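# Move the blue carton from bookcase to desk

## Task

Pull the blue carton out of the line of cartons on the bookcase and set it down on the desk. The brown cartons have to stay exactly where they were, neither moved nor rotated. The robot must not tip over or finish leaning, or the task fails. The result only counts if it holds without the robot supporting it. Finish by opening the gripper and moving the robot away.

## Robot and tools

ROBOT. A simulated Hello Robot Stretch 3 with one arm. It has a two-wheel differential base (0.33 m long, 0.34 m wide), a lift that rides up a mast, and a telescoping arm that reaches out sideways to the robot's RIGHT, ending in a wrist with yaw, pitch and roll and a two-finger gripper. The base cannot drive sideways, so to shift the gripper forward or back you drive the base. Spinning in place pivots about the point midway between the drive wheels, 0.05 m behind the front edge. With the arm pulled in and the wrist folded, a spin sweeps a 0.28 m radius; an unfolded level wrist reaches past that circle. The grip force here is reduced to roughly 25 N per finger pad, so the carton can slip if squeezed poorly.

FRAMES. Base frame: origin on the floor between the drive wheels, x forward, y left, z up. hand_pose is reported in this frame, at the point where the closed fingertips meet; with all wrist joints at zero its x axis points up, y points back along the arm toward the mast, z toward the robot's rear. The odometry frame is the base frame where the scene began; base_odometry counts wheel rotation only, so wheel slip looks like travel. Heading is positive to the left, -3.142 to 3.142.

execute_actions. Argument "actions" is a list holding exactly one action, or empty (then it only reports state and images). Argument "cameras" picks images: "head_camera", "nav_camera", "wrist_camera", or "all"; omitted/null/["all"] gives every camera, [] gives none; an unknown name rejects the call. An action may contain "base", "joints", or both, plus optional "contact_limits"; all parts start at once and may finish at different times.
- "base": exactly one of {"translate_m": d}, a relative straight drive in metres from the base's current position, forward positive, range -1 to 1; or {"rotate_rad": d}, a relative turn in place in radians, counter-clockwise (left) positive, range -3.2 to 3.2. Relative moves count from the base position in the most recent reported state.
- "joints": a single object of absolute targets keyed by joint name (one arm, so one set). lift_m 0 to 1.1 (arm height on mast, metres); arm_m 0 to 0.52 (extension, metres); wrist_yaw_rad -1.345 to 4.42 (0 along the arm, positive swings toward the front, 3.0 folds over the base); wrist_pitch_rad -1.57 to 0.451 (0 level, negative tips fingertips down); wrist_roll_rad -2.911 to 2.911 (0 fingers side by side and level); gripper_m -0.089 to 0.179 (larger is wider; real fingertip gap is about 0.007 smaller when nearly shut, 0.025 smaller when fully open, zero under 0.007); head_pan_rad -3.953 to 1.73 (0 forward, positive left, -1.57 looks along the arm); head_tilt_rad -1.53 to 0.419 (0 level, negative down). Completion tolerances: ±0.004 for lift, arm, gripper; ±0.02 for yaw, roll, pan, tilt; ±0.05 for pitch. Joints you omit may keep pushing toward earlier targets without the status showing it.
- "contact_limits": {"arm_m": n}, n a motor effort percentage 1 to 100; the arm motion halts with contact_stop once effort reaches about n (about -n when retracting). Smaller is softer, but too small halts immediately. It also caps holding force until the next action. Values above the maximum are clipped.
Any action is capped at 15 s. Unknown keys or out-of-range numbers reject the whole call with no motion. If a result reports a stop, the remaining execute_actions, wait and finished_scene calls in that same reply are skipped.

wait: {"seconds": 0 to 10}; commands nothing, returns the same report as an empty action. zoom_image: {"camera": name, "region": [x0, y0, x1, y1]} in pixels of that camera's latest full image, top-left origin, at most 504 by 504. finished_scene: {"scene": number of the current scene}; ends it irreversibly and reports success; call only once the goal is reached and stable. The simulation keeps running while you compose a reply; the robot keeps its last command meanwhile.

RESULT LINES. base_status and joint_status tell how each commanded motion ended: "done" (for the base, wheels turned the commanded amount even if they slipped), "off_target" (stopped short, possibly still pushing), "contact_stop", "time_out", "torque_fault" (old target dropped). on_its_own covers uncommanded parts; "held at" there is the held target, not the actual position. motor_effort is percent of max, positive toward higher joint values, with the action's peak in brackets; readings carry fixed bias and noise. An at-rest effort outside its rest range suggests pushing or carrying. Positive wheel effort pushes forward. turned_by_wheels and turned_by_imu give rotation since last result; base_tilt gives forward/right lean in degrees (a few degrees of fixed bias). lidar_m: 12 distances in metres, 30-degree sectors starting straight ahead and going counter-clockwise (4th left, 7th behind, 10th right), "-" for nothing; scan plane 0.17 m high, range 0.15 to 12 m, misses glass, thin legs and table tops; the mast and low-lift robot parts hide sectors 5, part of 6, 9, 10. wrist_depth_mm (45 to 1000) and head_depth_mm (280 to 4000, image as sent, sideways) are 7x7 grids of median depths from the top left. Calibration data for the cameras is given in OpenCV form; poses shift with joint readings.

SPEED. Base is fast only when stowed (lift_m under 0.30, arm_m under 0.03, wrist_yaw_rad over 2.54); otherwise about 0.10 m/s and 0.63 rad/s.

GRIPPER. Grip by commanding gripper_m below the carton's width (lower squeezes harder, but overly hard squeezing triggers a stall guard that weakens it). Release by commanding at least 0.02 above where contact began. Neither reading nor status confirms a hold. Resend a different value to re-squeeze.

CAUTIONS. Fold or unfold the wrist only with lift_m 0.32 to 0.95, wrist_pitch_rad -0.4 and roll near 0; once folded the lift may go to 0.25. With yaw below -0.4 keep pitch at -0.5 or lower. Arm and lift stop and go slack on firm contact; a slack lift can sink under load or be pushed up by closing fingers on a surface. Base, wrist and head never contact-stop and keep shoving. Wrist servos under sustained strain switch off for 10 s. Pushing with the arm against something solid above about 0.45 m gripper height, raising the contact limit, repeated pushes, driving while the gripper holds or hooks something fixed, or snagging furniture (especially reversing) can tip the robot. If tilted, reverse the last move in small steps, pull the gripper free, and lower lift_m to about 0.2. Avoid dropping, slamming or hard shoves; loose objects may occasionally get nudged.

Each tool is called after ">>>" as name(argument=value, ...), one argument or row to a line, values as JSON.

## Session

>>> execute_actions(
  actions=[],
)

Scene clock: 0.00 s.
base_odometry: x=+0.000 y=+0.000 heading=+0.000 (m, m, rad; odometry frame)
turned_by_wheels: +0.000 (rad since the last result)
turned_by_imu: +0.000 (rad since the last result)
base_tilt: forward=-1.0 right=-0.4 (deg)
lidar_m: 1.59 2.40 1.97 2.27 2.32 2.03 2.64 2.09 2.05 1.51 1.35 1.35
head_depth_mm: 1393 1412 1421 1435 1439 1459 1469 / 1529 1529 1539 1557 1578 1596 1608 / 1694 1704 1721 1754 1762 1783 1795 / 1837 1924 1936 1972 2000 2015 1976 / 1867 2213 2267 2308 2341 2366 2088 / 1852 2539 2617 2597 2654 2625 2089 / 1836 2445 2486 2485 2486 2502 2118
base_status: not commanded
joint_positions: lift_m=+0.305 arm_m=+0.002 wrist_yaw_rad=+2.858 wrist_pitch_rad=-0.493 wrist_roll_rad=-0.011 gripper_m=+0.037 head_pan_rad=-0.007 head_tilt_rad=-0.005
joint_status: not commanded
motor_effort: left_wheel=+0 right_wheel=-1 lift_m=+33 arm_m=-1 wrist_yaw_rad=+0 wrist_pitch_rad=+6 wrist_roll_rad=+0 gripper_m=+0 head_pan_rad=+0 head_tilt_rad=+2 (%)
hand_pose: x=+0.0387 y=+0.0585 z=+0.3015 quat_wxyz=(+0.268, +0.699, +0.076, +0.658) (m; base frame)
wrist_depth_mm: - - - - - - - / - - - - - - - / - 782 774 788 786 780 790 / 651 662 654 635 648 643 646 / 547 - 573 547 543 548 536 / 475 - - 468 464 482 468 / - - - 422 412 416 417
pictures: head_camera (sideways: a quarter turn clockwise sets it upright), nav_camera (sideways: a quarter turn counterclockwise sets it upright), wrist_camera
camera_calibration (this result's frames):
head_camera: T_world_to_cam=[[-0.0336104, 0.0498426, -0.998191, 1.31789], [0.0122004, 0.998702, 0.0494573, -0.0643828], [0.999361, -0.0105161, -0.0341749, -0.0062329], [0, 0, 0, 1]] pos_world=[0.0513093, -0.00145343, 1.31848]
nav_camera: T_world_to_cam=[[-0.0245197, 0.0300658, 0.999247, -1.25977], [-0.00247546, -0.999546, 0.0300141, 0.0188578], [0.999696, -0.00173766, 0.024583, -0.0795841], [0, 0, 0, 1]] pos_world=[0.0487176, 0.0565869, 1.26021]
wrist_camera: T_world_to_cam=[[0.94403, -0.329801, 0.00617291, -0.0279615], [-0.212007, -0.620979, -0.754611, 0.298459], [0.252704, 0.711067, -0.656143, 0.314212], [0, 0, 0, 1]] pos_world=[0.0102692, -0.0473107, 0.431561]
Images, in order (width x height): head_camera 896x504, nav_camera 672x504, wrist_camera 644x364.

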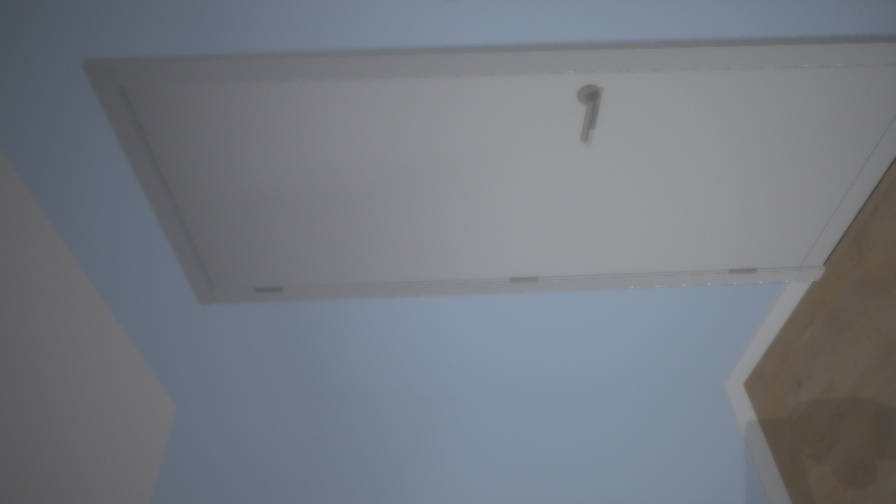

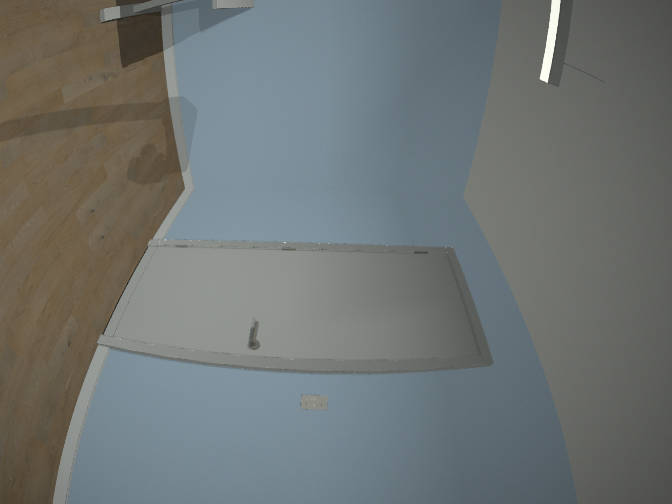

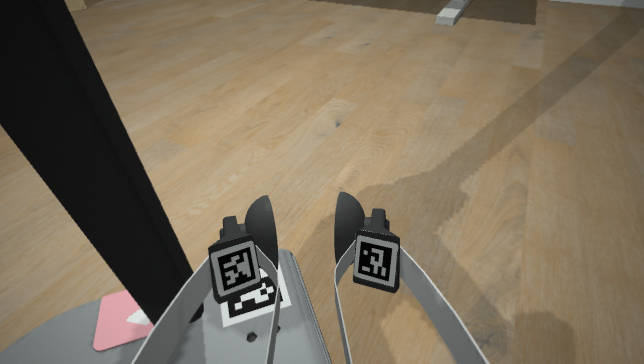

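>>> execute_actions(
  actions=[
    {"joints":{"head_pan_rad":-2.5,"head_tilt_rad":-0.25,"lift_m":0.29,"wrist_pitch_rad":-0.4}},
  ],
  cameras=["nav_camera","head_camera"],
)

Scene clock: 2.13 s.
base_odometry: x=+0.000 y=+0.000 heading=+0.000 (m, m, rad; odometry frame)
turned_by_wheels: +0.000 (rad since the last result)
turned_by_imu: +0.000 (rad since the last result)
base_tilt: forward=-1.0 right=-0.5 (deg)
lidar_m: 1.59 2.40 1.96 2.27 2.32 2.03 2.64 2.09 2.04 1.51 1.35 1.35
head_depth_mm: 2152 2278 2424 2539 2664 1972 1510 / 2137 2236 2353 2382 2547 1985 1511 / 2116 2220 2336 2395 2361 1991 1525 / 2099 2197 2307 2382 2381 2002 1534 / 2079 2189 2287 2367 2516 2016 1537 / 2065 2161 2297 2427 2523 2030 1548 / 2055 2148 2239 2394 2496 2047 1546
base_status: not commanded
joint_positions: lift_m=+0.291 arm_m=+0.002 wrist_yaw_rad=+2.858 wrist_pitch_rad=-0.424 wrist_roll_rad=-0.011 gripper_m=+0.037 head_pan_rad=-2.493 head_tilt_rad=-0.247
joint_status: all done
motor_effort: left_wheel=+0(0) right_wheel=+0(1) lift_m=+15(27) arm_m=+0(0) wrist_yaw_rad=+1(1) wrist_pitch_rad=+11(11) wrist_roll_rad=+0(0) gripper_m=-1(0) head_pan_rad=-3(40) head_tilt_rad=-2(17) (%)
hand_pose: x=+0.0413 y=+0.0673 z=+0.3019 quat_wxyz=(+0.245, +0.701, +0.051, +0.667) (m; base frame)
wrist_depth_mm: - - - - - - - / - - - - - - - / - 879 885 882 865 862 863 / 672 695 696 689 686 669 680 / 577 - 600 570 565 565 554 / 493 - - 482 478 481 491 / 431 - - 422 416 421 418
pictures: head_camera (sideways: a quarter turn clockwise sets it upright), nav_camera (sideways: a quarter turn counterclockwise sets it upright)
camera_calibration (this result's frames):
head_camera: T_world_to_cam=[[0.246924, 0.125017, -0.960937, 1.26737], [0.590333, -0.805798, 0.0468592, -0.0645118], [-0.768463, -0.578843, -0.272773, 0.315131], [0, 0, 0, 1]] pos_world=[-0.0326942, -0.0280152, 1.30684]
nav_camera: T_world_to_cam=[[-0.153679, -0.15405, 0.976039, -1.22845], [-0.613508, 0.789193, 0.0279617, 0.0252662], [-0.774591, -0.59451, -0.215794, 0.244153], [0, 0, 0, 1]] pos_world=[0.0158317, -0.0640316, 1.251]
Images, in order (width x height): head_camera 896x504, nav_camera 672x504.

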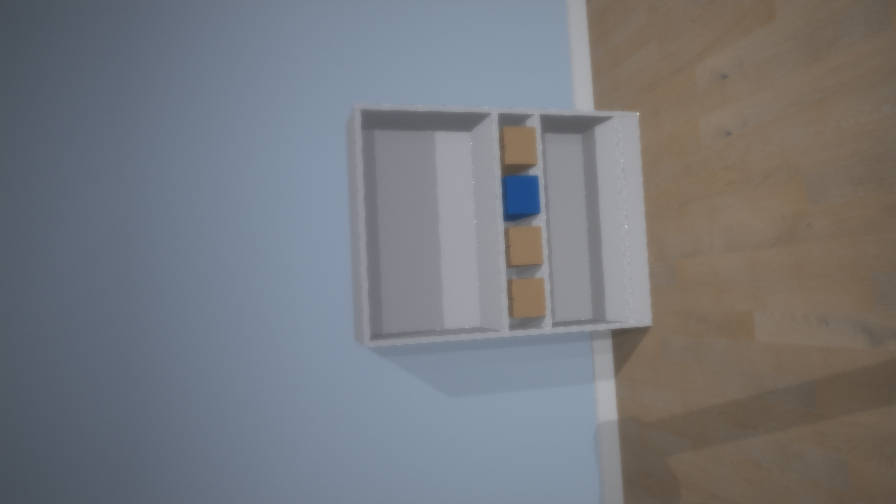

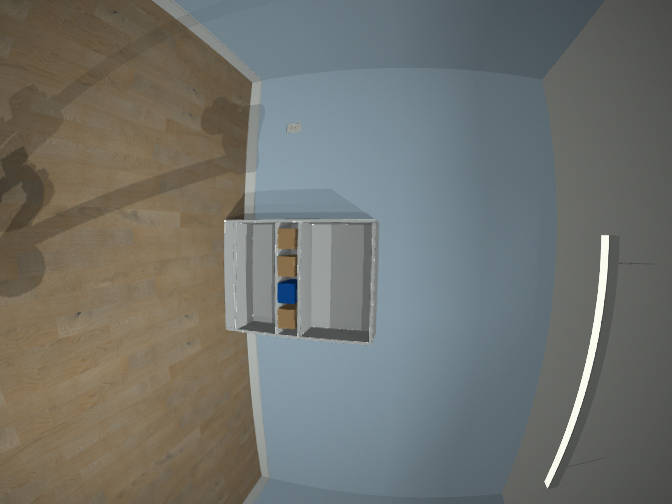

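>>> execute_actions(
  actions=[
    {"base":{"rotate_rad":0.5}},
  ],
  cameras=[],
)

>>> execute_actions(
  actions=[
    {"base":{"translate_m":-1.0}},
  ],
  cameras=[],
)

>>> execute_actions(
  actions=[
    {"base":{"translate_m":-0.44}},
  ],
  cameras=[],
)

>>> execute_actions(
  actions=[
    {"base":{"rotate_rad":-1.34},"joints":{"head_pan_rad":-1.57,"head_tilt_rad":-0.9,"lift_m":0.37}},
  ],
  cameras=[],
)

>>> execute_actions(
  actions=[
    {"joints":{"wrist_yaw_rad":0,"gripper_m":0.165,"wrist_pitch_rad":0.02}},
  ],
  cameras=["wrist_camera","head_camera"],
)

Scene clock: 4.53 s.
base_odometry: x=+0.000 y=+0.000 heading=+0.500 (m, m, rad; odometry frame)
turned_by_wheels: +0.500 (rad since the last result)
turned_by_imu: +0.499 (rad since the last result)
base_tilt: forward=-1.0 right=-0.5 (deg)
lidar_m: 2.39 1.97 2.42 2.07 2.03 2.67 2.12 2.05 1.53 1.35 1.35 1.55
head_depth_mm: 1999 2085 2198 2312 2382 1978 1511 / 2088 2193 2317 2416 2539 1981 1512 / 2177 2290 2428 2546 2660 2001 1523 / 2274 2409 2537 2686 2767 1998 1523 / 2359 2487 2591 2733 2705 2006 1540 / 2079 2142 2191 2251 2307 2048 1546 / 1781 1820 1862 1904 1939 1907 1549
base_status: done
joint_positions: lift_m=+0.291 arm_m=+0.002 wrist_yaw_rad=+2.858 wrist_pitch_rad=-0.424 wrist_roll_rad=-0.011 gripper_m=+0.037 head_pan_rad=-2.493 head_tilt_rad=-0.248
joint_status: not commanded
motor_effort: left_wheel=-3(13) right_wheel=+1(10) lift_m=+14(15) arm_m=+0(1) wrist_yaw_rad=+1(1) wrist_pitch_rad=+11(11) wrist_roll_rad=+0(0) gripper_m=+0(1) head_pan_rad=-3(3) head_tilt_rad=-1(2) (%)
hand_pose: x=+0.0413 y=+0.0674 z=+0.3020 quat_wxyz=(+0.245, +0.701, +0.051, +0.667) (m; base frame)
wrist_depth_mm: - - - - - - - / - - - - - - - / - 895 880 879 865 852 849 / 685 678 696 690 683 674 688 / 579 - 584 581 570 559 563 / 490 - - 483 475 483 482 / 434 - - 426 419 415 422
pictures: none
No camera images: the call's "cameras" was empty. Leave "cameras" out to get every camera's image.

Scene clock: 9.63 s.
base_odometry: x=-0.878 y=-0.479 heading=+0.500 (m, m, rad; odometry frame)
turned_by_wheels: +0.000 (rad since the last result)
turned_by_imu: -0.002 (rad since the last result)
base_tilt: forward=-1.0 right=-0.4 (deg)
lidar_m: 2.92 3.15 2.28 1.97 2.18 1.58 1.13 1.13 1.63 1.58 1.58 1.86
head_depth_mm: 1157 1213 1274 1289 1352 1158 1388 / 1203 1264 1331 1355 1405 1234 1404 / 1258 1322 1397 1280 1328 1459 1432 / 1315 1384 1465 1552 1658 1776 1529 / 1376 1454 1540 1640 1752 1855 1543 / 1436 1533 1621 1739 1861 1939 1550 / 1517 1610 1723 1848 2005 2038 1547
base_status: done
joint_positions: lift_m=+0.291 arm_m=+0.002 wrist_yaw_rad=+2.858 wrist_pitch_rad=-0.423 wrist_roll_rad=-0.011 gripper_m=+0.037 head_pan_rad=-2.493 head_tilt_rad=-0.248
joint_status: not commanded
motor_effort: left_wheel=-3(14) right_wheel=+2(5) lift_m=+15(14) arm_m=+0(0) wrist_yaw_rad=+0(1) wrist_pitch_rad=+10(11) wrist_roll_rad=+0(0) gripper_m=-1(0) head_pan_rad=-4(2) head_tilt_rad=-1(1) (%)
hand_pose: x=+0.0413 y=+0.0675 z=+0.3022 quat_wxyz=(+0.245, +0.701, +0.051, +0.667) (m; base frame)
wrist_depth_mm: - - - - - - - / - - - - - - - / - 879 862 867 854 855 868 / 680 712 696 693 697 674 681 / 568 - 595 576 567 560 571 / 494 - - 486 468 476 478 / 442 - - 416 419 420 423
pictures: none
No camera images: the call's "cameras" was empty. Leave "cameras" out to get every camera's image.

Scene clock: 12.83 s.
base_odometry: x=-1.264 y=-0.690 heading=+0.500 (m, m, rad; odometry frame)
turned_by_wheels: +0.000 (rad since the last result)
turned_by_imu: -0.001 (rad since the last result)
base_tilt: forward=-1.0 right=-0.4 (deg)
lidar_m: 3.33 3.49 2.10 2.08 1.84 1.09 0.70 0.84 0.79 1.68 1.68 1.98
head_depth_mm: 789 827 869 888 901 953 838 / 822 863 909 926 951 1003 840 / 857 902 951 950 1008 1047 872 / 896 946 997 962 1048 1062 880 / 938 990 1051 1086 892 925 940 / 982 1039 1112 1182 1269 1372 1448 / 1033 1099 1173 1258 1356 1474 1514
base_status: done
joint_positions: lift_m=+0.291 arm_m=+0.002 wrist_yaw_rad=+2.858 wrist_pitch_rad=-0.423 wrist_roll_rad=-0.011 gripper_m=+0.037 head_pan_rad=-2.493 head_tilt_rad=-0.248
joint_status: not commanded
motor_effort: left_wheel=-2(15) right_wheel=+2(6) lift_m=+15(15) arm_m=+0(0) wrist_yaw_rad=+0(0) wrist_pitch_rad=+10(10) wrist_roll_rad=+0(0) gripper_m=-1(0) head_pan_rad=-3(3) head_tilt_rad=-1(1) (%)
hand_pose: x=+0.0414 y=+0.0675 z=+0.3023 quat_wxyz=(+0.245, +0.701, +0.051, +0.667) (m; base frame)
wrist_depth_mm: - - - - - - - / - - - - - - - / - 875 879 870 868 863 840 / 690 689 679 686 681 691 682 / 574 - 590 577 564 561 572 / 489 - - 483 469 483 487 / 436 - - 421 422 423 426
pictures: none
No camera images: the call's "cameras" was empty. Leave "cameras" out to get every camera's image.

Scene clock: 15.67 s.
base_odometry: x=-1.264 y=-0.690 heading=-0.840 (m, m, rad; odometry frame)
turned_by_wheels: -1.340 (rad since the last result)
turned_by_imu: -1.340 (rad since the last result)
base_tilt: forward=-1.0 right=-0.4 (deg)
lidar_m: 1.67 1.74 2.38 3.77 2.50 2.09 2.08 1.36 0.70 0.90 0.79 1.36
head_depth_mm: 600 871 886 1435 1410 1230 1099 / 603 921 1041 977 1354 1233 1134 / 606 919 1043 974 1354 1236 - / 609 918 1045 970 1362 1240 - / 611 917 1043 974 1358 1242 1106 / 614 916 1047 976 1358 1243 1109 / 619 915 1048 971 1362 1248 1107
base_status: done
joint_positions: lift_m=+0.369 arm_m=+0.002 wrist_yaw_rad=+2.858 wrist_pitch_rad=-0.422 wrist_roll_rad=-0.011 gripper_m=+0.037 head_pan_rad=-1.577 head_tilt_rad=-0.889
joint_status: all done
motor_effort: left_wheel=+3(12) right_wheel=-3(9) lift_m=+51(55) arm_m=-1(1) wrist_yaw_rad=+1(0) wrist_pitch_rad=+10(10) wrist_roll_rad=+0(0) gripper_m=-1(0) head_pan_rad=+3(40) head_tilt_rad=-5(36) (%)
hand_pose: x=+0.0414 y=+0.0676 z=+0.3810 quat_wxyz=(+0.244, +0.701, +0.051, +0.668) (m; base frame)
wrist_depth_mm: - - - - - - - / - - - - - - - / - - - - - - - / 795 803 806 823 799 807 809 / 677 - 694 683 670 663 659 / 573 - 555 583 548 570 577 / 512 501 - 503 499 498 498
pictures: none
No camera images: the call's "cameras" was empty. Leave "cameras" out to get every camera's image.

Scene clock: 18.10 s.
base_odometry: x=-1.264 y=-0.690 heading=-0.840 (m, m, rad; odometry frame)
turned_by_wheels: +0.000 (rad since the last result)
turned_by_imu: +0.000 (rad since the last result)
base_tilt: forward=-1.0 right=-0.5 (deg)
lidar_m: 1.67 1.74 2.38 3.34 2.49 2.10 2.08 1.36 0.70 0.90 0.78 1.36
head_depth_mm: 601 873 888 1434 1406 1228 1100 / 601 918 1038 974 1356 1241 1140 / 605 916 1038 972 1355 1240 - / 608 918 1043 970 1361 1264 1124 / 610 916 1045 972 1359 1244 1105 / 615 915 1049 976 1364 1249 1111 / 620 916 1045 972 1361 1245 1107
base_status: not commanded
joint_positions: lift_m=+0.369 arm_m=+0.002 wrist_yaw_rad=+0.003 wrist_pitch_rad=-0.007 wrist_roll_rad=-0.011 gripper_m=+0.130 head_pan_rad=-1.577 head_tilt_rad=-0.889
joint_status: gripper_m off_target (ended at +0.130, target +0.165); the others done
motor_effort: left_wheel=+3(2) right_wheel=-2(3) lift_m=+51(51) arm_m=-1(0) wrist_yaw_rad=-2(5) wrist_pitch_rad=+12(12) wrist_roll_rad=+0(0) gripper_m=+99(99) head_pan_rad=+3(4) head_tilt_rad=-5(5) (%)
hand_pose: x=-0.0206 y=-0.4034 z=+0.4821 quat_wxyz=(+0.711, +0.004, -0.703, -0.002) (m; base frame)
wrist_depth_mm: 575 596 595 598 605 469 676 / 527 607 603 590 624 417 707 / 401 387 391 382 393 392 712 / 392 397 401 398 400 403 748 / 511 408 689 696 701 428 780 / 540 - 724 720 718 497 807 / 520 634 636 617 628 540 719
pictures: head_camera (sideways: a quarter turn clockwise sets it upright), wrist_camera
camera_calibration (this result's frames):
head_camera: T_world_to_cam=[[0.0545165, 0.793332, -0.606343, 0.806222], [0.998489, -0.047508, 0.0276154, -0.0419161], [-0.00689793, -0.606932, -0.794724, 0.989545], [0, 0, 0, 1]] pos_world=[0.00472619, -0.0410066, 1.27642]
wrist_camera: T_world_to_cam=[[-0.998779, 0.045606, -0.0189964, -0.00181645], [0.0288997, 0.227473, -0.973356, 0.588094], [-0.0400697, -0.972716, -0.228513, -0.115304], [0, 0, 0, 1]] pos_world=[-0.0234302, -0.24585, 0.546042]
Images, in order (width x height): head_camera 896x504, wrist_camera 644x364.

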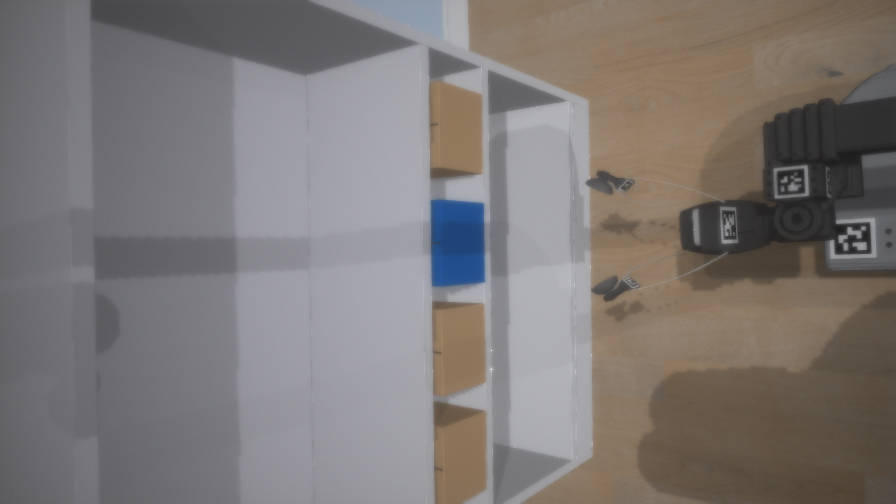

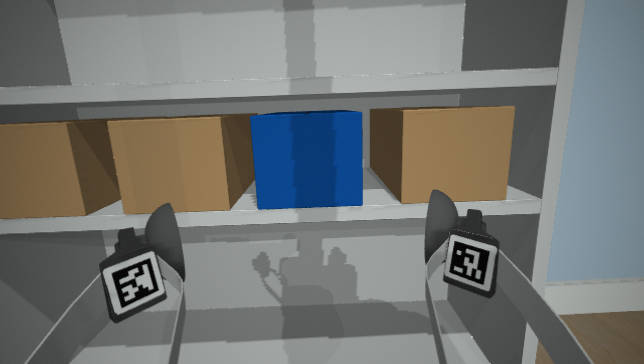

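>>> execute_actions(
  actions=[
    {"joints":{"arm_m":0.215}},
  ],
  cameras=["wrist_camera","head_camera"],
)

>>> zoom_image(
  camera="head_camera",
  region=[400,120,640,360],
)

Scene clock: 21.37 s.
base_odometry: x=-1.264 y=-0.690 heading=-0.840 (m, m, rad; odometry frame)
turned_by_wheels: +0.000 (rad since the last result)
turned_by_imu: +0.000 (rad since the last result)
base_tilt: forward=-1.0 right=-0.4 (deg)
lidar_m: 1.67 1.73 2.38 3.77 2.50 2.10 2.08 1.36 0.70 0.90 0.79 1.36
head_depth_mm: 601 872 886 1433 1412 1236 1096 / 602 920 1038 976 1355 1235 1121 / 606 918 1041 974 1363 1219 1134 / 608 916 1042 972 1357 1238 1140 / 611 917 1044 973 1362 1243 1101 / 613 917 1046 975 1368 1249 1107 / 618 917 1048 969 1364 1248 1110
base_status: not commanded
joint_positions: lift_m=+0.369 arm_m=+0.215 wrist_yaw_rad=+0.002 wrist_pitch_rad=-0.006 wrist_roll_rad=-0.011 gripper_m=+0.165 head_pan_rad=-1.577 head_tilt_rad=-0.889
joint_status: all done
on_its_own: gripper_m moved +0.035 to your old target +0.165
motor_effort: left_wheel=+2(3) right_wheel=-3(3) lift_m=+51(51) arm_m=+5(4) wrist_yaw_rad=-1(2) wrist_pitch_rad=+12(12) wrist_roll_rad=+0(0) gripper_m=+0(99) head_pan_rad=+4(4) head_tilt_rad=-5(6) (%)
hand_pose: x=-0.0210 y=-0.6157 z=+0.4825 quat_wxyz=(+0.711, +0.003, -0.703, -0.002) (m; base frame)
wrist_depth_mm: 402 400 404 404 402 405 294 / 171 170 171 172 191 221 266 / 179 233 178 178 256 197 180 / 181 196 181 182 186 188 186 / 187 210 189 190 194 191 194 / - 212 197 196 203 204 203 / 501 206 207 506 503 445 308
pictures: head_camera (sideways: a quarter turn clockwise sets it upright), wrist_camera
camera_calibration (this result's frames):
head_camera: T_world_to_cam=[[0.0545163, 0.793332, -0.606343, 0.806222], [0.998489, -0.0475078, 0.0276155, -0.0419161], [-0.00689778, -0.606932, -0.794724, 0.989545], [0, 0, 0, 1]] pos_world=[0.0047262, -0.0410066, 1.27642]
wrist_camera: T_world_to_cam=[[-0.998709, 0.0470846, -0.0190668, 0.00843246], [0.0292452, 0.226028, -0.973682, 0.63603], [-0.0415358, -0.972982, -0.227113, -0.322604], [0, 0, 0, 1]] pos_world=[-0.0235788, -0.458045, 0.546184]
Images, in order (width x height): head_camera 896x504, wrist_camera 644x364.

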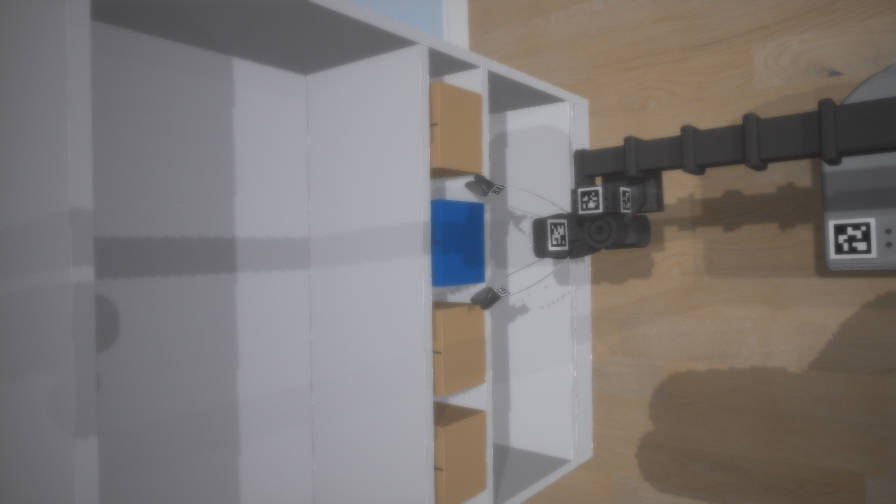

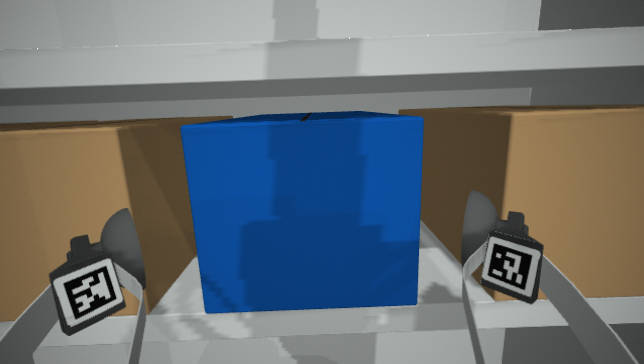

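Region (400, 120, 640, 360) of head_camera's 896x504 image, scaled by 2.100, with more detail than that image has.

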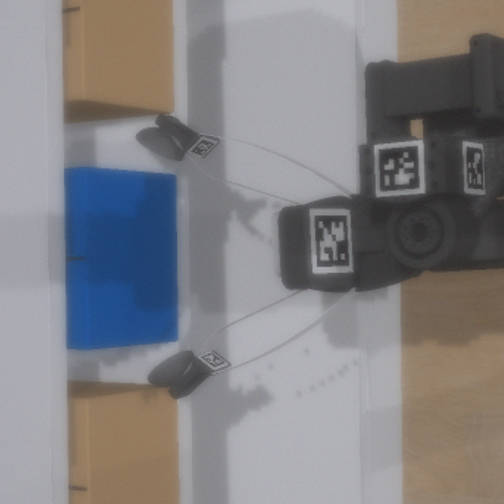

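>>> execute_actions(
  actions=[
    {"base":{"translate_m":-0.006},"joints":{"arm_m":0.245,"gripper_m":0.161},"contact_limits":{"arm_m":11}},
  ],
  cameras=["wrist_camera","head_camera"],
)

>>> zoom_image(
  camera="head_camera",
  region=[400,120,640,360],
)

Scene clock: 23.23 s.
base_odometry: x=-1.268 y=-0.686 heading=-0.840 (m, m, rad; odometry frame)
turned_by_wheels: +0.000 (rad since the last result)
turned_by_imu: +0.000 (rad since the last result)
base_tilt: forward=-0.9 right=-0.4 (deg)
lidar_m: 1.68 1.74 2.40 3.79 2.49 2.09 2.07 1.36 0.70 0.90 0.79 1.37
head_depth_mm: 601 856 870 1494 1405 1238 1099 / 603 916 1036 974 1352 1245 1122 / 606 916 1042 974 1352 1235 1142 / 607 916 1040 971 1339 1243 1138 / 612 918 1044 971 1362 1240 1103 / 615 914 1051 974 1363 1245 1106 / 618 915 1048 972 1364 1250 1105
base_status: done
joint_positions: lift_m=+0.369 arm_m=+0.245 wrist_yaw_rad=+0.002 wrist_pitch_rad=-0.006 wrist_roll_rad=-0.011 gripper_m=+0.161 head_pan_rad=-1.577 head_tilt_rad=-0.889
joint_status: all done
motor_effort: left_wheel=+3(6) right_wheel=-3(8) lift_m=+51(51) arm_m=+5(6) wrist_yaw_rad=-1(1) wrist_pitch_rad=+11(12) wrist_roll_rad=+0(0) gripper_m=+0(88) head_pan_rad=+4(4) head_tilt_rad=-5(5) (%)
contact_limits: arm_m 11 (drawing in: default 29, maximum 48; extending or still: default 39, maximum 65)
hand_pose: x=-0.0210 y=-0.6457 z=+0.4825 quat_wxyz=(+0.711, +0.003, -0.703, -0.002) (m; base frame)
wrist_depth_mm: 373 369 371 140 141 141 141 / 142 142 152 170 193 224 271 / 179 193 148 148 149 189 150 / 153 169 151 152 153 176 155 / 158 164 158 158 160 162 161 / - 211 164 165 167 195 167 / 171 175 170 171 176 177 177
pictures: head_camera (sideways: a quarter turn clockwise sets it upright), wrist_camera
camera_calibration (this result's frames):
head_camera: T_world_to_cam=[[0.0543648, 0.793343, -0.606343, 0.806223], [0.998498, -0.0473171, 0.0276154, -0.0419162], [-0.00678187, -0.606933, -0.794724, 0.989545], [0, 0, 0, 1]] pos_world=[0.00473404, -0.0410068, 1.27642]
wrist_camera: T_world_to_cam=[[-0.998709, 0.0470917, -0.0190669, 0.00984789], [0.0292468, 0.226027, -0.973682, 0.642811], [-0.0415427, -0.972982, -0.227113, -0.351795], [0, 0, 0, 1]] pos_world=[-0.0235795, -0.488047, 0.546184]
Images, in order (width x height): head_camera 896x504, wrist_camera 644x364.

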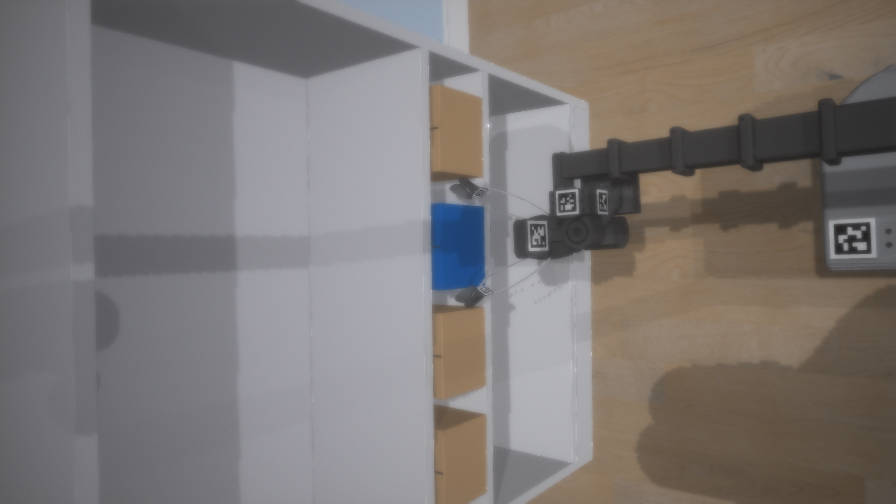

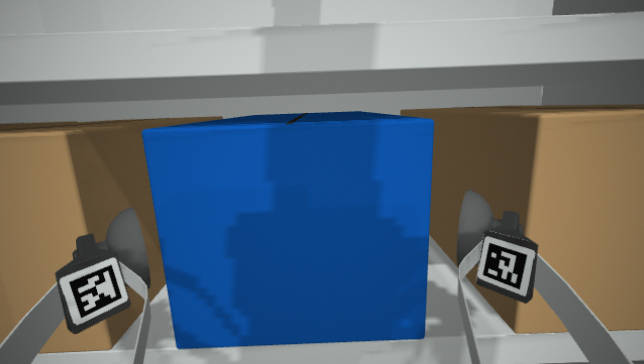

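Region (400, 120, 640, 360) of head_camera's 896x504 image, scaled by 2.100, with more detail than that image has.

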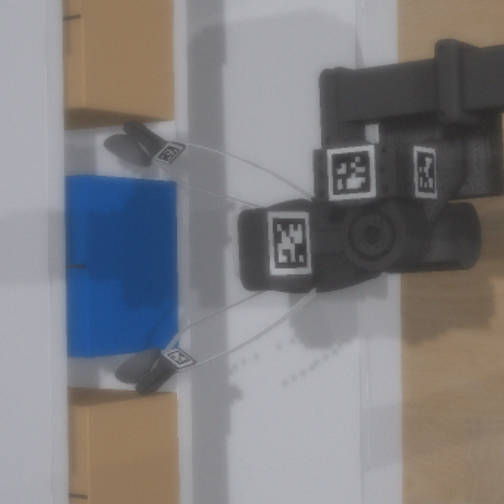

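>>> execute_actions(
  actions=[
    {"base":{"translate_m":0.002},"joints":{"arm_m":0.268,"gripper_m":0.158},"contact_limits":{"arm_m":11}},
  ],
  cameras=["wrist_camera","head_camera"],
)

Scene clock: 24.60 s.
base_odometry: x=-1.267 y=-0.687 heading=-0.840 (m, m, rad; odometry frame)
turned_by_wheels: +0.000 (rad since the last result)
turned_by_imu: +0.000 (rad since the last result)
base_tilt: forward=-1.0 right=-0.4 (deg)
lidar_m: 1.68 1.74 2.38 3.78 2.49 2.10 2.07 1.36 0.70 0.90 0.79 1.37
head_depth_mm: 600 863 874 1485 1405 1234 1098 / 603 919 1037 975 1356 1236 1126 / 605 916 1040 974 1357 1237 1136 / 607 917 1036 976 1360 1242 1138 / 611 914 1044 971 1363 1240 1102 / 615 917 1047 970 1364 1242 1108 / 618 916 1047 972 1370 1251 1111
base_status: done
joint_positions: lift_m=+0.369 arm_m=+0.268 wrist_yaw_rad=+0.002 wrist_pitch_rad=-0.006 wrist_roll_rad=-0.011 gripper_m=+0.158 head_pan_rad=-1.577 head_tilt_rad=-0.889
joint_status: all done
motor_effort: left_wheel=+2(8) right_wheel=-4(5) lift_m=+52(51) arm_m=+6(4) wrist_yaw_rad=-1(1) wrist_pitch_rad=+12(12) wrist_roll_rad=+0(0) gripper_m=-1(68) head_pan_rad=+3(4) head_tilt_rad=-5(5) (%)
contact_limits: arm_m 11 (drawing in: default 29, maximum 48; extending or still: default 39, maximum 65)
hand_pose: x=-0.0210 y=-0.6687 z=+0.4825 quat_wxyz=(+0.711, +0.003, -0.703, -0.002) (m; base frame)
wrist_depth_mm: 346 118 118 118 118 118 118 / 153 140 153 171 195 226 274 / 177 188 130 130 131 194 129 / 144 135 133 133 134 181 132 / 139 139 138 139 139 160 137 / - 144 143 145 145 200 142 / 146 167 150 150 151 165 148
pictures: head_camera (sideways: a quarter turn clockwise sets it upright), wrist_camera
camera_calibration (this result's frames):
head_camera: T_world_to_cam=[[0.0543645, 0.793343, -0.606343, 0.806223], [0.998498, -0.0473167, 0.0276154, -0.0419162], [-0.00678166, -0.606933, -0.794724, 0.989545], [0, 0, 0, 1]] pos_world=[0.00473405, -0.0410068, 1.27642]
wrist_camera: T_world_to_cam=[[-0.998709, 0.0470835, -0.0190669, 0.010926], [0.029245, 0.226027, -0.973682, 0.648002], [-0.0415348, -0.972982, -0.227113, -0.37414], [0, 0, 0, 1]] pos_world=[-0.0235787, -0.511012, 0.546184]
Images, in order (width x height): head_camera 896x504, wrist_camera 644x364.

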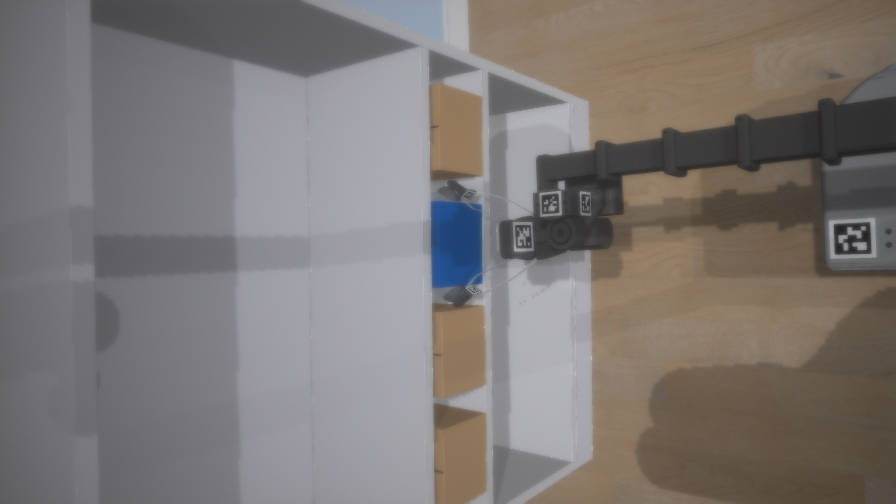

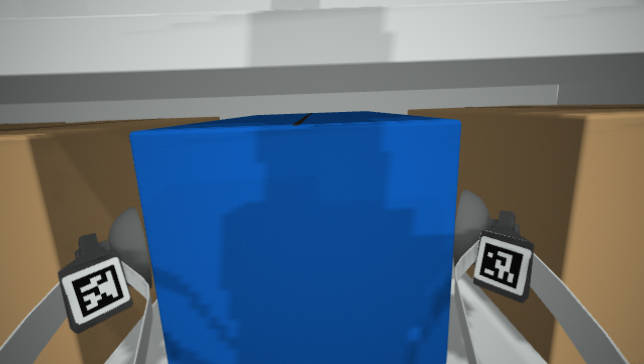

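>>> execute_actions(
  actions=[
    {"joints":{"gripper_m":0.09}},
  ],
  cameras=[],
)

>>> execute_actions(
  actions=[
    {"joints":{"arm_m":0.17,"lift_m":0.38}},
  ],
  cameras=["wrist_camera","head_camera"],
)

Scene clock: 25.97 s.
base_odometry: x=-1.267 y=-0.687 heading=-0.840 (m, m, rad; odometry frame)
turned_by_wheels: +0.000 (rad since the last result)
turned_by_imu: +0.000 (rad since the last result)
base_tilt: forward=-1.0 right=-0.4 (deg)
lidar_m: 1.68 1.74 2.39 3.77 2.50 2.10 2.08 1.36 0.70 0.90 0.79 1.36
head_depth_mm: 600 862 873 1486 1409 1228 1097 / 603 917 1037 977 1353 1240 1124 / 604 917 1040 976 1340 1231 1135 / 607 917 1042 976 1359 1239 1139 / 611 919 1042 973 1365 1238 1102 / 615 916 1051 973 1364 1246 1104 / 618 916 1048 970 1366 1247 1106
base_status: not commanded
joint_positions: lift_m=+0.369 arm_m=+0.268 wrist_yaw_rad=+0.002 wrist_pitch_rad=-0.006 wrist_roll_rad=-0.011 gripper_m=+0.123 head_pan_rad=-1.577 head_tilt_rad=-0.889
joint_status: gripper_m off_target (ended at +0.123, target +0.090)
motor_effort: left_wheel=+2(3) right_wheel=-3(3) lift_m=+52(51) arm_m=+5(5) wrist_yaw_rad=-2(2) wrist_pitch_rad=+12(12) wrist_roll_rad=+0(0) gripper_m=-100(100) head_pan_rad=+4(3) head_tilt_rad=-5(5) (%)
hand_pose: x=-0.0210 y=-0.6687 z=+0.4825 quat_wxyz=(+0.711, +0.003, -0.703, -0.002) (m; base frame)
wrist_depth_mm: 354 117 117 118 118 118 119 / 153 140 153 172 195 226 269 / 176 189 129 130 130 194 128 / 144 165 132 132 133 182 132 / 139 138 138 137 137 161 137 / - 144 142 143 144 199 142 / 148 168 149 150 151 164 148
pictures: none
No camera images: the call's "cameras" was empty. Leave "cameras" out to get every camera's image.

Scene clock: 27.93 s.
base_odometry: x=-1.267 y=-0.687 heading=-0.840 (m, m, rad; odometry frame)
turned_by_wheels: +0.000 (rad since the last result)
turned_by_imu: +0.000 (rad since the last result)
base_tilt: forward=-1.0 right=-0.4 (deg)
lidar_m: 1.68 1.74 2.39 3.77 2.49 2.10 2.08 1.36 0.70 0.90 0.79 1.36
head_depth_mm: 600 863 874 1487 1409 1234 1099 / 603 918 1037 977 1352 1236 1121 / 605 918 1040 961 1357 1198 1134 / 608 920 1042 938 1331 1238 1138 / 611 917 1044 971 1363 1244 1107 / 615 915 1050 972 1365 1243 1103 / 619 917 1047 974 1365 1243 1109
base_status: not commanded
joint_positions: lift_m=+0.379 arm_m=+0.170 wrist_yaw_rad=+0.002 wrist_pitch_rad=-0.006 wrist_roll_rad=-0.011 gripper_m=+0.091 head_pan_rad=-1.577 head_tilt_rad=-0.889
joint_status: all done
on_its_own: gripper_m moved -0.032 to your old target +0.090
motor_effort: left_wheel=+3(3) right_wheel=-4(3) lift_m=+52(53) arm_m=-6(4) wrist_yaw_rad=-2(2) wrist_pitch_rad=+11(11) wrist_roll_rad=+0(0) gripper_m=-65(100) head_pan_rad=+4(4) head_tilt_rad=-5(5) (%)
hand_pose: x=-0.0210 y=-0.5715 z=+0.4925 quat_wxyz=(+0.711, +0.003, -0.703, -0.002) (m; base frame)
wrist_depth_mm: 440 438 447 446 447 438 318 / 332 214 216 214 215 216 216 / 252 323 129 129 128 227 225 / 227 225 131 131 131 232 232 / 235 136 136 135 135 240 239 / 242 140 140 140 140 344 249 / 555 551 144 145 145 494 318
pictures: head_camera (sideways: a quarter turn clockwise sets it upright), wrist_camera
camera_calibration (this result's frames):
head_camera: T_world_to_cam=[[0.0543647, 0.793343, -0.606343, 0.806223], [0.998498, -0.047317, 0.0276154, -0.0419162], [-0.0067818, -0.606933, -0.794724, 0.989545], [0, 0, 0, 1]] pos_world=[0.00473404, -0.0410068, 1.27642]
wrist_camera: T_world_to_cam=[[-0.998707, 0.0471164, -0.0190696, 0.00655181], [0.0292552, 0.226027, -0.973682, 0.635753], [-0.0415662, -0.972981, -0.227113, -0.277304], [0, 0, 0, 1]] pos_world=[-0.0235821, -0.413817, 0.556166]
Images, in order (width x height): head_camera 896x504, wrist_camera 644x364.

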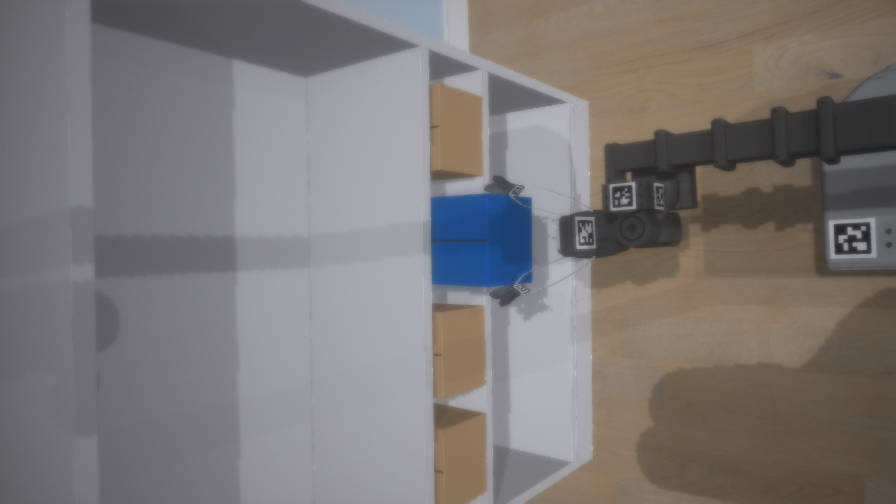

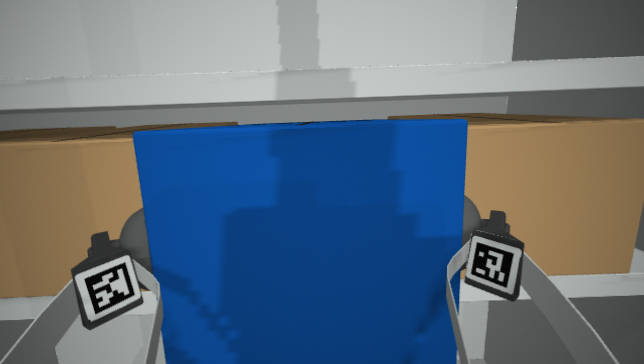

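>>> execute_actions(
  actions=[
    {"joints":{"arm_m":0.162,"lift_m":0.368}},
  ],
  cameras=[],
)

>>> execute_actions(
  actions=[
    {"joints":{"gripper_m":0.175}},
  ],
  cameras=[],
)

>>> execute_actions(
  actions=[
    {"joints":{"arm_m":0.11}},
  ],
  cameras=["wrist_camera"],
)

>>> execute_actions(
  actions=[
    {"joints":{"lift_m":0.65,"wrist_pitch_rad":-1.0,"arm_m":0.2}},
  ],
  cameras=[],
)

>>> execute_actions(
  actions=[
    {"joints":{"arm_m":0.35,"gripper_m":0.165},"contact_limits":{"arm_m":11}},
  ],
  cameras=["wrist_camera","head_camera"],
)

Scene clock: 29.53 s.
base_odometry: x=-1.267 y=-0.687 heading=-0.840 (m, m, rad; odometry frame)
turned_by_wheels: +0.000 (rad since the last result)
turned_by_imu: +0.000 (rad since the last result)
base_tilt: forward=-1.0 right=-0.5 (deg)
lidar_m: 1.68 1.75 2.39 3.78 2.49 2.10 2.07 1.36 0.70 0.90 0.79 1.36
head_depth_mm: 600 863 873 1490 1405 1236 1096 / 603 918 1039 976 1353 1238 1124 / 605 918 1039 964 1357 1200 1138 / 607 917 1043 939 1332 1219 1138 / 611 916 1048 973 1369 1246 1104 / 615 915 1048 972 1360 1245 1107 / 619 916 1051 969 1368 1245 1106
base_status: not commanded
joint_positions: lift_m=+0.369 arm_m=+0.162 wrist_yaw_rad=+0.002 wrist_pitch_rad=-0.005 wrist_roll_rad=-0.011 gripper_m=+0.094 head_pan_rad=-1.577 head_tilt_rad=-0.889
joint_status: all done
motor_effort: left_wheel=+2(2) right_wheel=-3(4) lift_m=+15(45) arm_m=-6(7) wrist_yaw_rad=-1(1) wrist_pitch_rad=+11(12) wrist_roll_rad=+0(0) gripper_m=-62(62) head_pan_rad=+3(3) head_tilt_rad=-5(5) (%)
hand_pose: x=-0.0210 y=-0.5635 z=+0.4819 quat_wxyz=(+0.711, +0.003, -0.703, -0.002) (m; base frame)
wrist_depth_mm: 452 446 450 459 458 452 307 / 219 222 222 221 222 227 272 / 228 228 127 127 127 232 230 / 233 131 129 129 130 238 240 / 241 136 135 135 135 244 248 / 253 142 141 141 141 532 289 / 567 563 147 147 147 507 320
pictures: none
No camera images: the call's "cameras" was empty. Leave "cameras" out to get every camera's image.

Scene clock: 30.83 s.
base_odometry: x=-1.267 y=-0.687 heading=-0.840 (m, m, rad; odometry frame)
turned_by_wheels: +0.000 (rad since the last result)
turned_by_imu: +0.000 (rad since the last result)
base_tilt: forward=-1.0 right=-0.4 (deg)
lidar_m: 1.68 1.75 2.39 3.77 2.50 2.10 2.08 1.36 0.70 0.90 0.79 1.36
head_depth_mm: 601 862 876 1491 1399 1237 1095 / 603 919 1038 974 1352 1233 1129 / 606 920 1039 959 1360 1195 1134 / 608 920 1045 939 1335 1219 1135 / 611 917 1047 972 1365 1242 1103 / 615 914 1048 974 1367 1247 1106 / 620 914 1046 974 1367 1244 1107
base_status: not commanded
joint_positions: lift_m=+0.369 arm_m=+0.162 wrist_yaw_rad=+0.002 wrist_pitch_rad=-0.005 wrist_roll_rad=-0.011 gripper_m=+0.155 head_pan_rad=-1.577 head_tilt_rad=-0.889
joint_status: gripper_m off_target (ended at +0.155, target +0.175)
motor_effort: left_wheel=+3(2) right_wheel=-4(3) lift_m=+14(14) arm_m=-6(6) wrist_yaw_rad=-1(2) wrist_pitch_rad=+11(11) wrist_roll_rad=+0(0) gripper_m=+100(99) head_pan_rad=+3(4) head_tilt_rad=-5(5) (%)
hand_pose: x=-0.0210 y=-0.5635 z=+0.4820 quat_wxyz=(+0.711, +0.003, -0.703, -0.001) (m; base frame)
wrist_depth_mm: 451 450 451 449 453 446 307 / 220 222 222 220 222 225 269 / 228 228 131 131 131 231 231 / 233 231 133 133 134 241 241 / 244 141 139 138 138 247 249 / 252 145 144 145 144 531 290 / 562 557 151 151 150 498 317
pictures: none
No camera images: the call's "cameras" was empty. Leave "cameras" out to get every camera's image.

Scene clock: 32.33 s.
base_odometry: x=-1.267 y=-0.687 heading=-0.840 (m, m, rad; odometry frame)
turned_by_wheels: +0.000 (rad since the last result)
turned_by_imu: +0.000 (rad since the last result)
base_tilt: forward=-1.0 right=-0.5 (deg)
lidar_m: 1.68 1.74 2.39 3.36 2.49 2.09 2.08 1.36 0.70 0.90 0.79 1.36
head_depth_mm: 600 862 875 1493 1406 1231 1091 / 603 918 1035 972 1350 1241 1123 / 606 917 1038 961 1356 - 1140 / 608 917 1045 938 1337 1221 1141 / 612 917 1046 974 1363 1243 1104 / 615 920 1052 972 1368 1245 1104 / 619 915 1050 970 1362 1246 1108
base_status: not commanded
joint_positions: lift_m=+0.369 arm_m=+0.110 wrist_yaw_rad=+0.002 wrist_pitch_rad=-0.005 wrist_roll_rad=-0.011 gripper_m=+0.175 head_pan_rad=-1.577 head_tilt_rad=-0.889
joint_status: all done
on_its_own: gripper_m moved +0.020 to your old target +0.175
motor_effort: left_wheel=+2(3) right_wheel=-3(4) lift_m=+14(15) arm_m=-6(6) wrist_yaw_rad=-1(2) wrist_pitch_rad=+11(11) wrist_roll_rad=+0(0) gripper_m=+0(99) head_pan_rad=+4(4) head_tilt_rad=-5(5) (%)
hand_pose: x=-0.0210 y=-0.5115 z=+0.4820 quat_wxyz=(+0.711, +0.003, -0.703, -0.001) (m; base frame)
wrist_depth_mm: 499 504 491 504 508 467 318 / 281 329 374 273 325 368 274 / 302 282 183 182 279 282 295 / 287 287 185 185 189 292 298 / 300 296 195 195 197 301 309 / - 597 204 202 598 529 332 / 557 625 609 618 623 494 378
pictures: wrist_camera
camera_calibration (this result's frames):
wrist_camera: T_world_to_cam=[[-0.998707, 0.0471061, -0.0191077, 0.00353801], [0.0292553, 0.225216, -0.97387, 0.611702], [-0.0415718, -0.973169, -0.226303, -0.221798], [0, 0, 0, 1]] pos_world=[-0.0235826, -0.353778, 0.545592]
Images, in order (width x height): wrist_camera 644x364.

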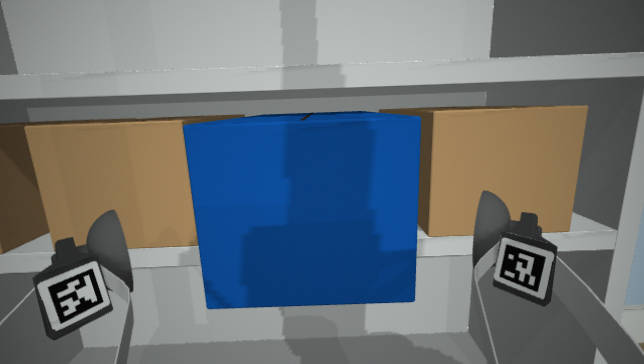

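Scene clock: 35.73 s.
base_odometry: x=-1.267 y=-0.687 heading=-0.840 (m, m, rad; odometry frame)
turned_by_wheels: +0.000 (rad since the last result)
turned_by_imu: +0.000 (rad since the last result)
base_tilt: forward=-1.0 right=-0.4 (deg)
lidar_m: 1.68 1.74 2.39 3.76 2.49 2.10 2.08 1.36 0.70 0.90 0.79 1.36
head_depth_mm: 600 863 875 1489 1413 1253 - / 603 921 1036 969 - 1229 - / 605 917 1040 938 1357 1239 1134 / 609 917 1041 941 1335 1243 1139 / 612 918 1045 973 1363 1246 1105 / 615 918 1050 972 1364 1246 1105 / 618 917 1047 971 1368 1245 1108
base_status: not commanded
joint_positions: lift_m=+0.649 arm_m=+0.200 wrist_yaw_rad=+0.002 wrist_pitch_rad=-1.003 wrist_roll_rad=-0.011 gripper_m=+0.175 head_pan_rad=-1.577 head_tilt_rad=-0.889
joint_status: all done
motor_effort: left_wheel=+2(2) right_wheel=-4(4) lift_m=+52(54) arm_m=+5(8) wrist_yaw_rad=-2(1) wrist_pitch_rad=+1(10) wrist_roll_rad=+0(0) gripper_m=+1(0) head_pan_rad=+3(4) head_tilt_rad=-5(5) (%)
hand_pose: x=-0.0214 y=-0.4620 z=+0.5590 quat_wxyz=(+0.624, +0.342, -0.616, -0.338) (m; base frame)
wrist_depth_mm: 258 261 241 243 278 264 287 / 332 318 225 226 315 328 360 / 585 679 218 220 687 527 821 / 640 640 653 314 677 766 772 / 699 702 731 725 714 727 724 / 671 687 665 663 691 686 693 / 628 629 634 661 648 655 666
pictures: none
No camera images: the call's "cameras" was empty. Leave "cameras" out to get every camera's image.

Scene clock: 38.10 s.
base_odometry: x=-1.267 y=-0.687 heading=-0.840 (m, m, rad; odometry frame)
turned_by_wheels: +0.000 (rad since the last result)
turned_by_imu: +0.000 (rad since the last result)
base_tilt: forward=-1.0 right=-0.4 (deg)
lidar_m: 1.67 1.74 2.39 3.77 2.49 2.10 2.07 1.36 0.70 0.90 0.79 1.36
head_depth_mm: 601 862 875 1491 1405 1244 - / 602 919 1036 973 - 1214 - / 606 917 1050 1056 1359 1237 1136 / 608 917 1050 912 1338 1237 1135 / 611 916 1047 972 1363 1243 1100 / 616 917 1051 973 1364 1244 1106 / 618 916 1051 972 1368 1245 1105
base_status: not commanded
joint_positions: lift_m=+0.649 arm_m=+0.350 wrist_yaw_rad=+0.002 wrist_pitch_rad=-1.003 wrist_roll_rad=-0.011 gripper_m=+0.165 head_pan_rad=-1.577 head_tilt_rad=-0.889
joint_status: all done
motor_effort: left_wheel=+3(3) right_wheel=-3(3) lift_m=+52(51) arm_m=+6(5) wrist_yaw_rad=-2(2) wrist_pitch_rad=+2(2) wrist_roll_rad=+0(0) gripper_m=-1(100) head_pan_rad=+3(3) head_tilt_rad=-5(5) (%)
contact_limits: arm_m 11 (drawing in: default 29, maximum 48; extending or still: default 39, maximum 65)
hand_pose: x=-0.0214 y=-0.6119 z=+0.5590 quat_wxyz=(+0.624, +0.343, -0.616, -0.338) (m; base frame)
wrist_depth_mm: 181 183 184 187 189 190 193 / 169 170 174 173 176 178 179 / 160 161 163 163 165 166 169 / 191 193 193 193 196 201 204 / 294 286 187 187 193 295 711 / 672 667 176 177 181 670 706 / 622 639 169 169 172 656 656
pictures: head_camera (sideways: a quarter turn clockwise sets it upright), wrist_camera
camera_calibration (this result's frames):
head_camera: T_world_to_cam=[[0.0543648, 0.793343, -0.606343, 0.806223], [0.998498, -0.0473171, 0.0276154, -0.0419161], [-0.00678187, -0.606933, -0.794724, 0.989545], [0, 0, 0, 1]] pos_world=[0.00473404, -0.0410068, 1.27642]
wrist_camera: T_world_to_cam=[[-0.998646, 0.0416283, 0.0311829, -0.02217], [0.0286584, 0.940704, -0.338015, 0.791666], [-0.0434048, -0.336663, -0.940624, 0.486598], [0, 0, 0, 1]] pos_world=[-0.0237072, -0.579981, 0.725992]
Images, in order (width x height): head_camera 896x504, wrist_camera 644x364.

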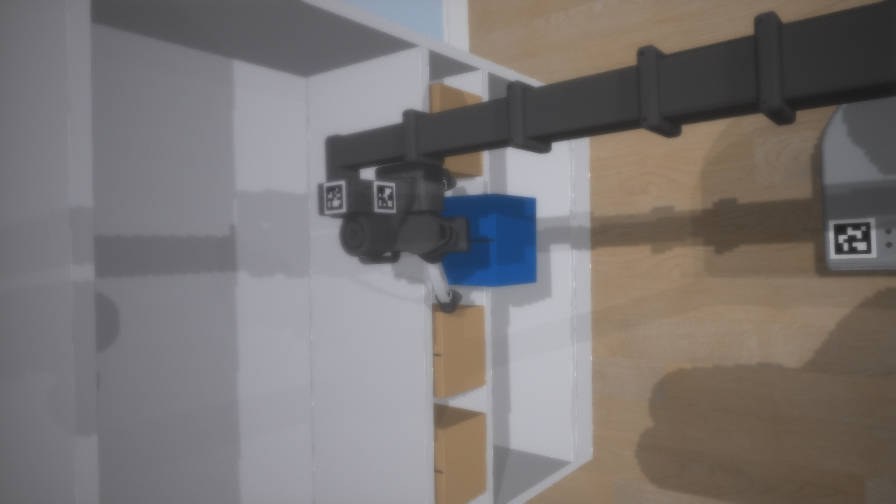

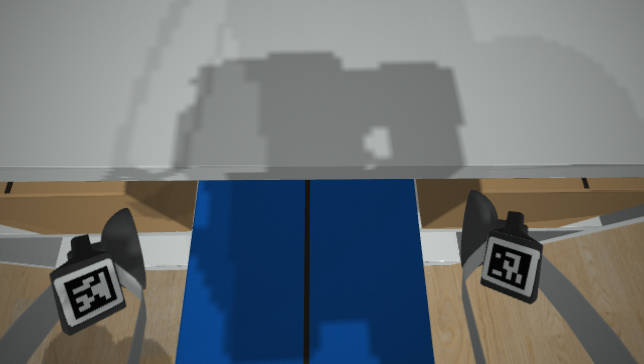

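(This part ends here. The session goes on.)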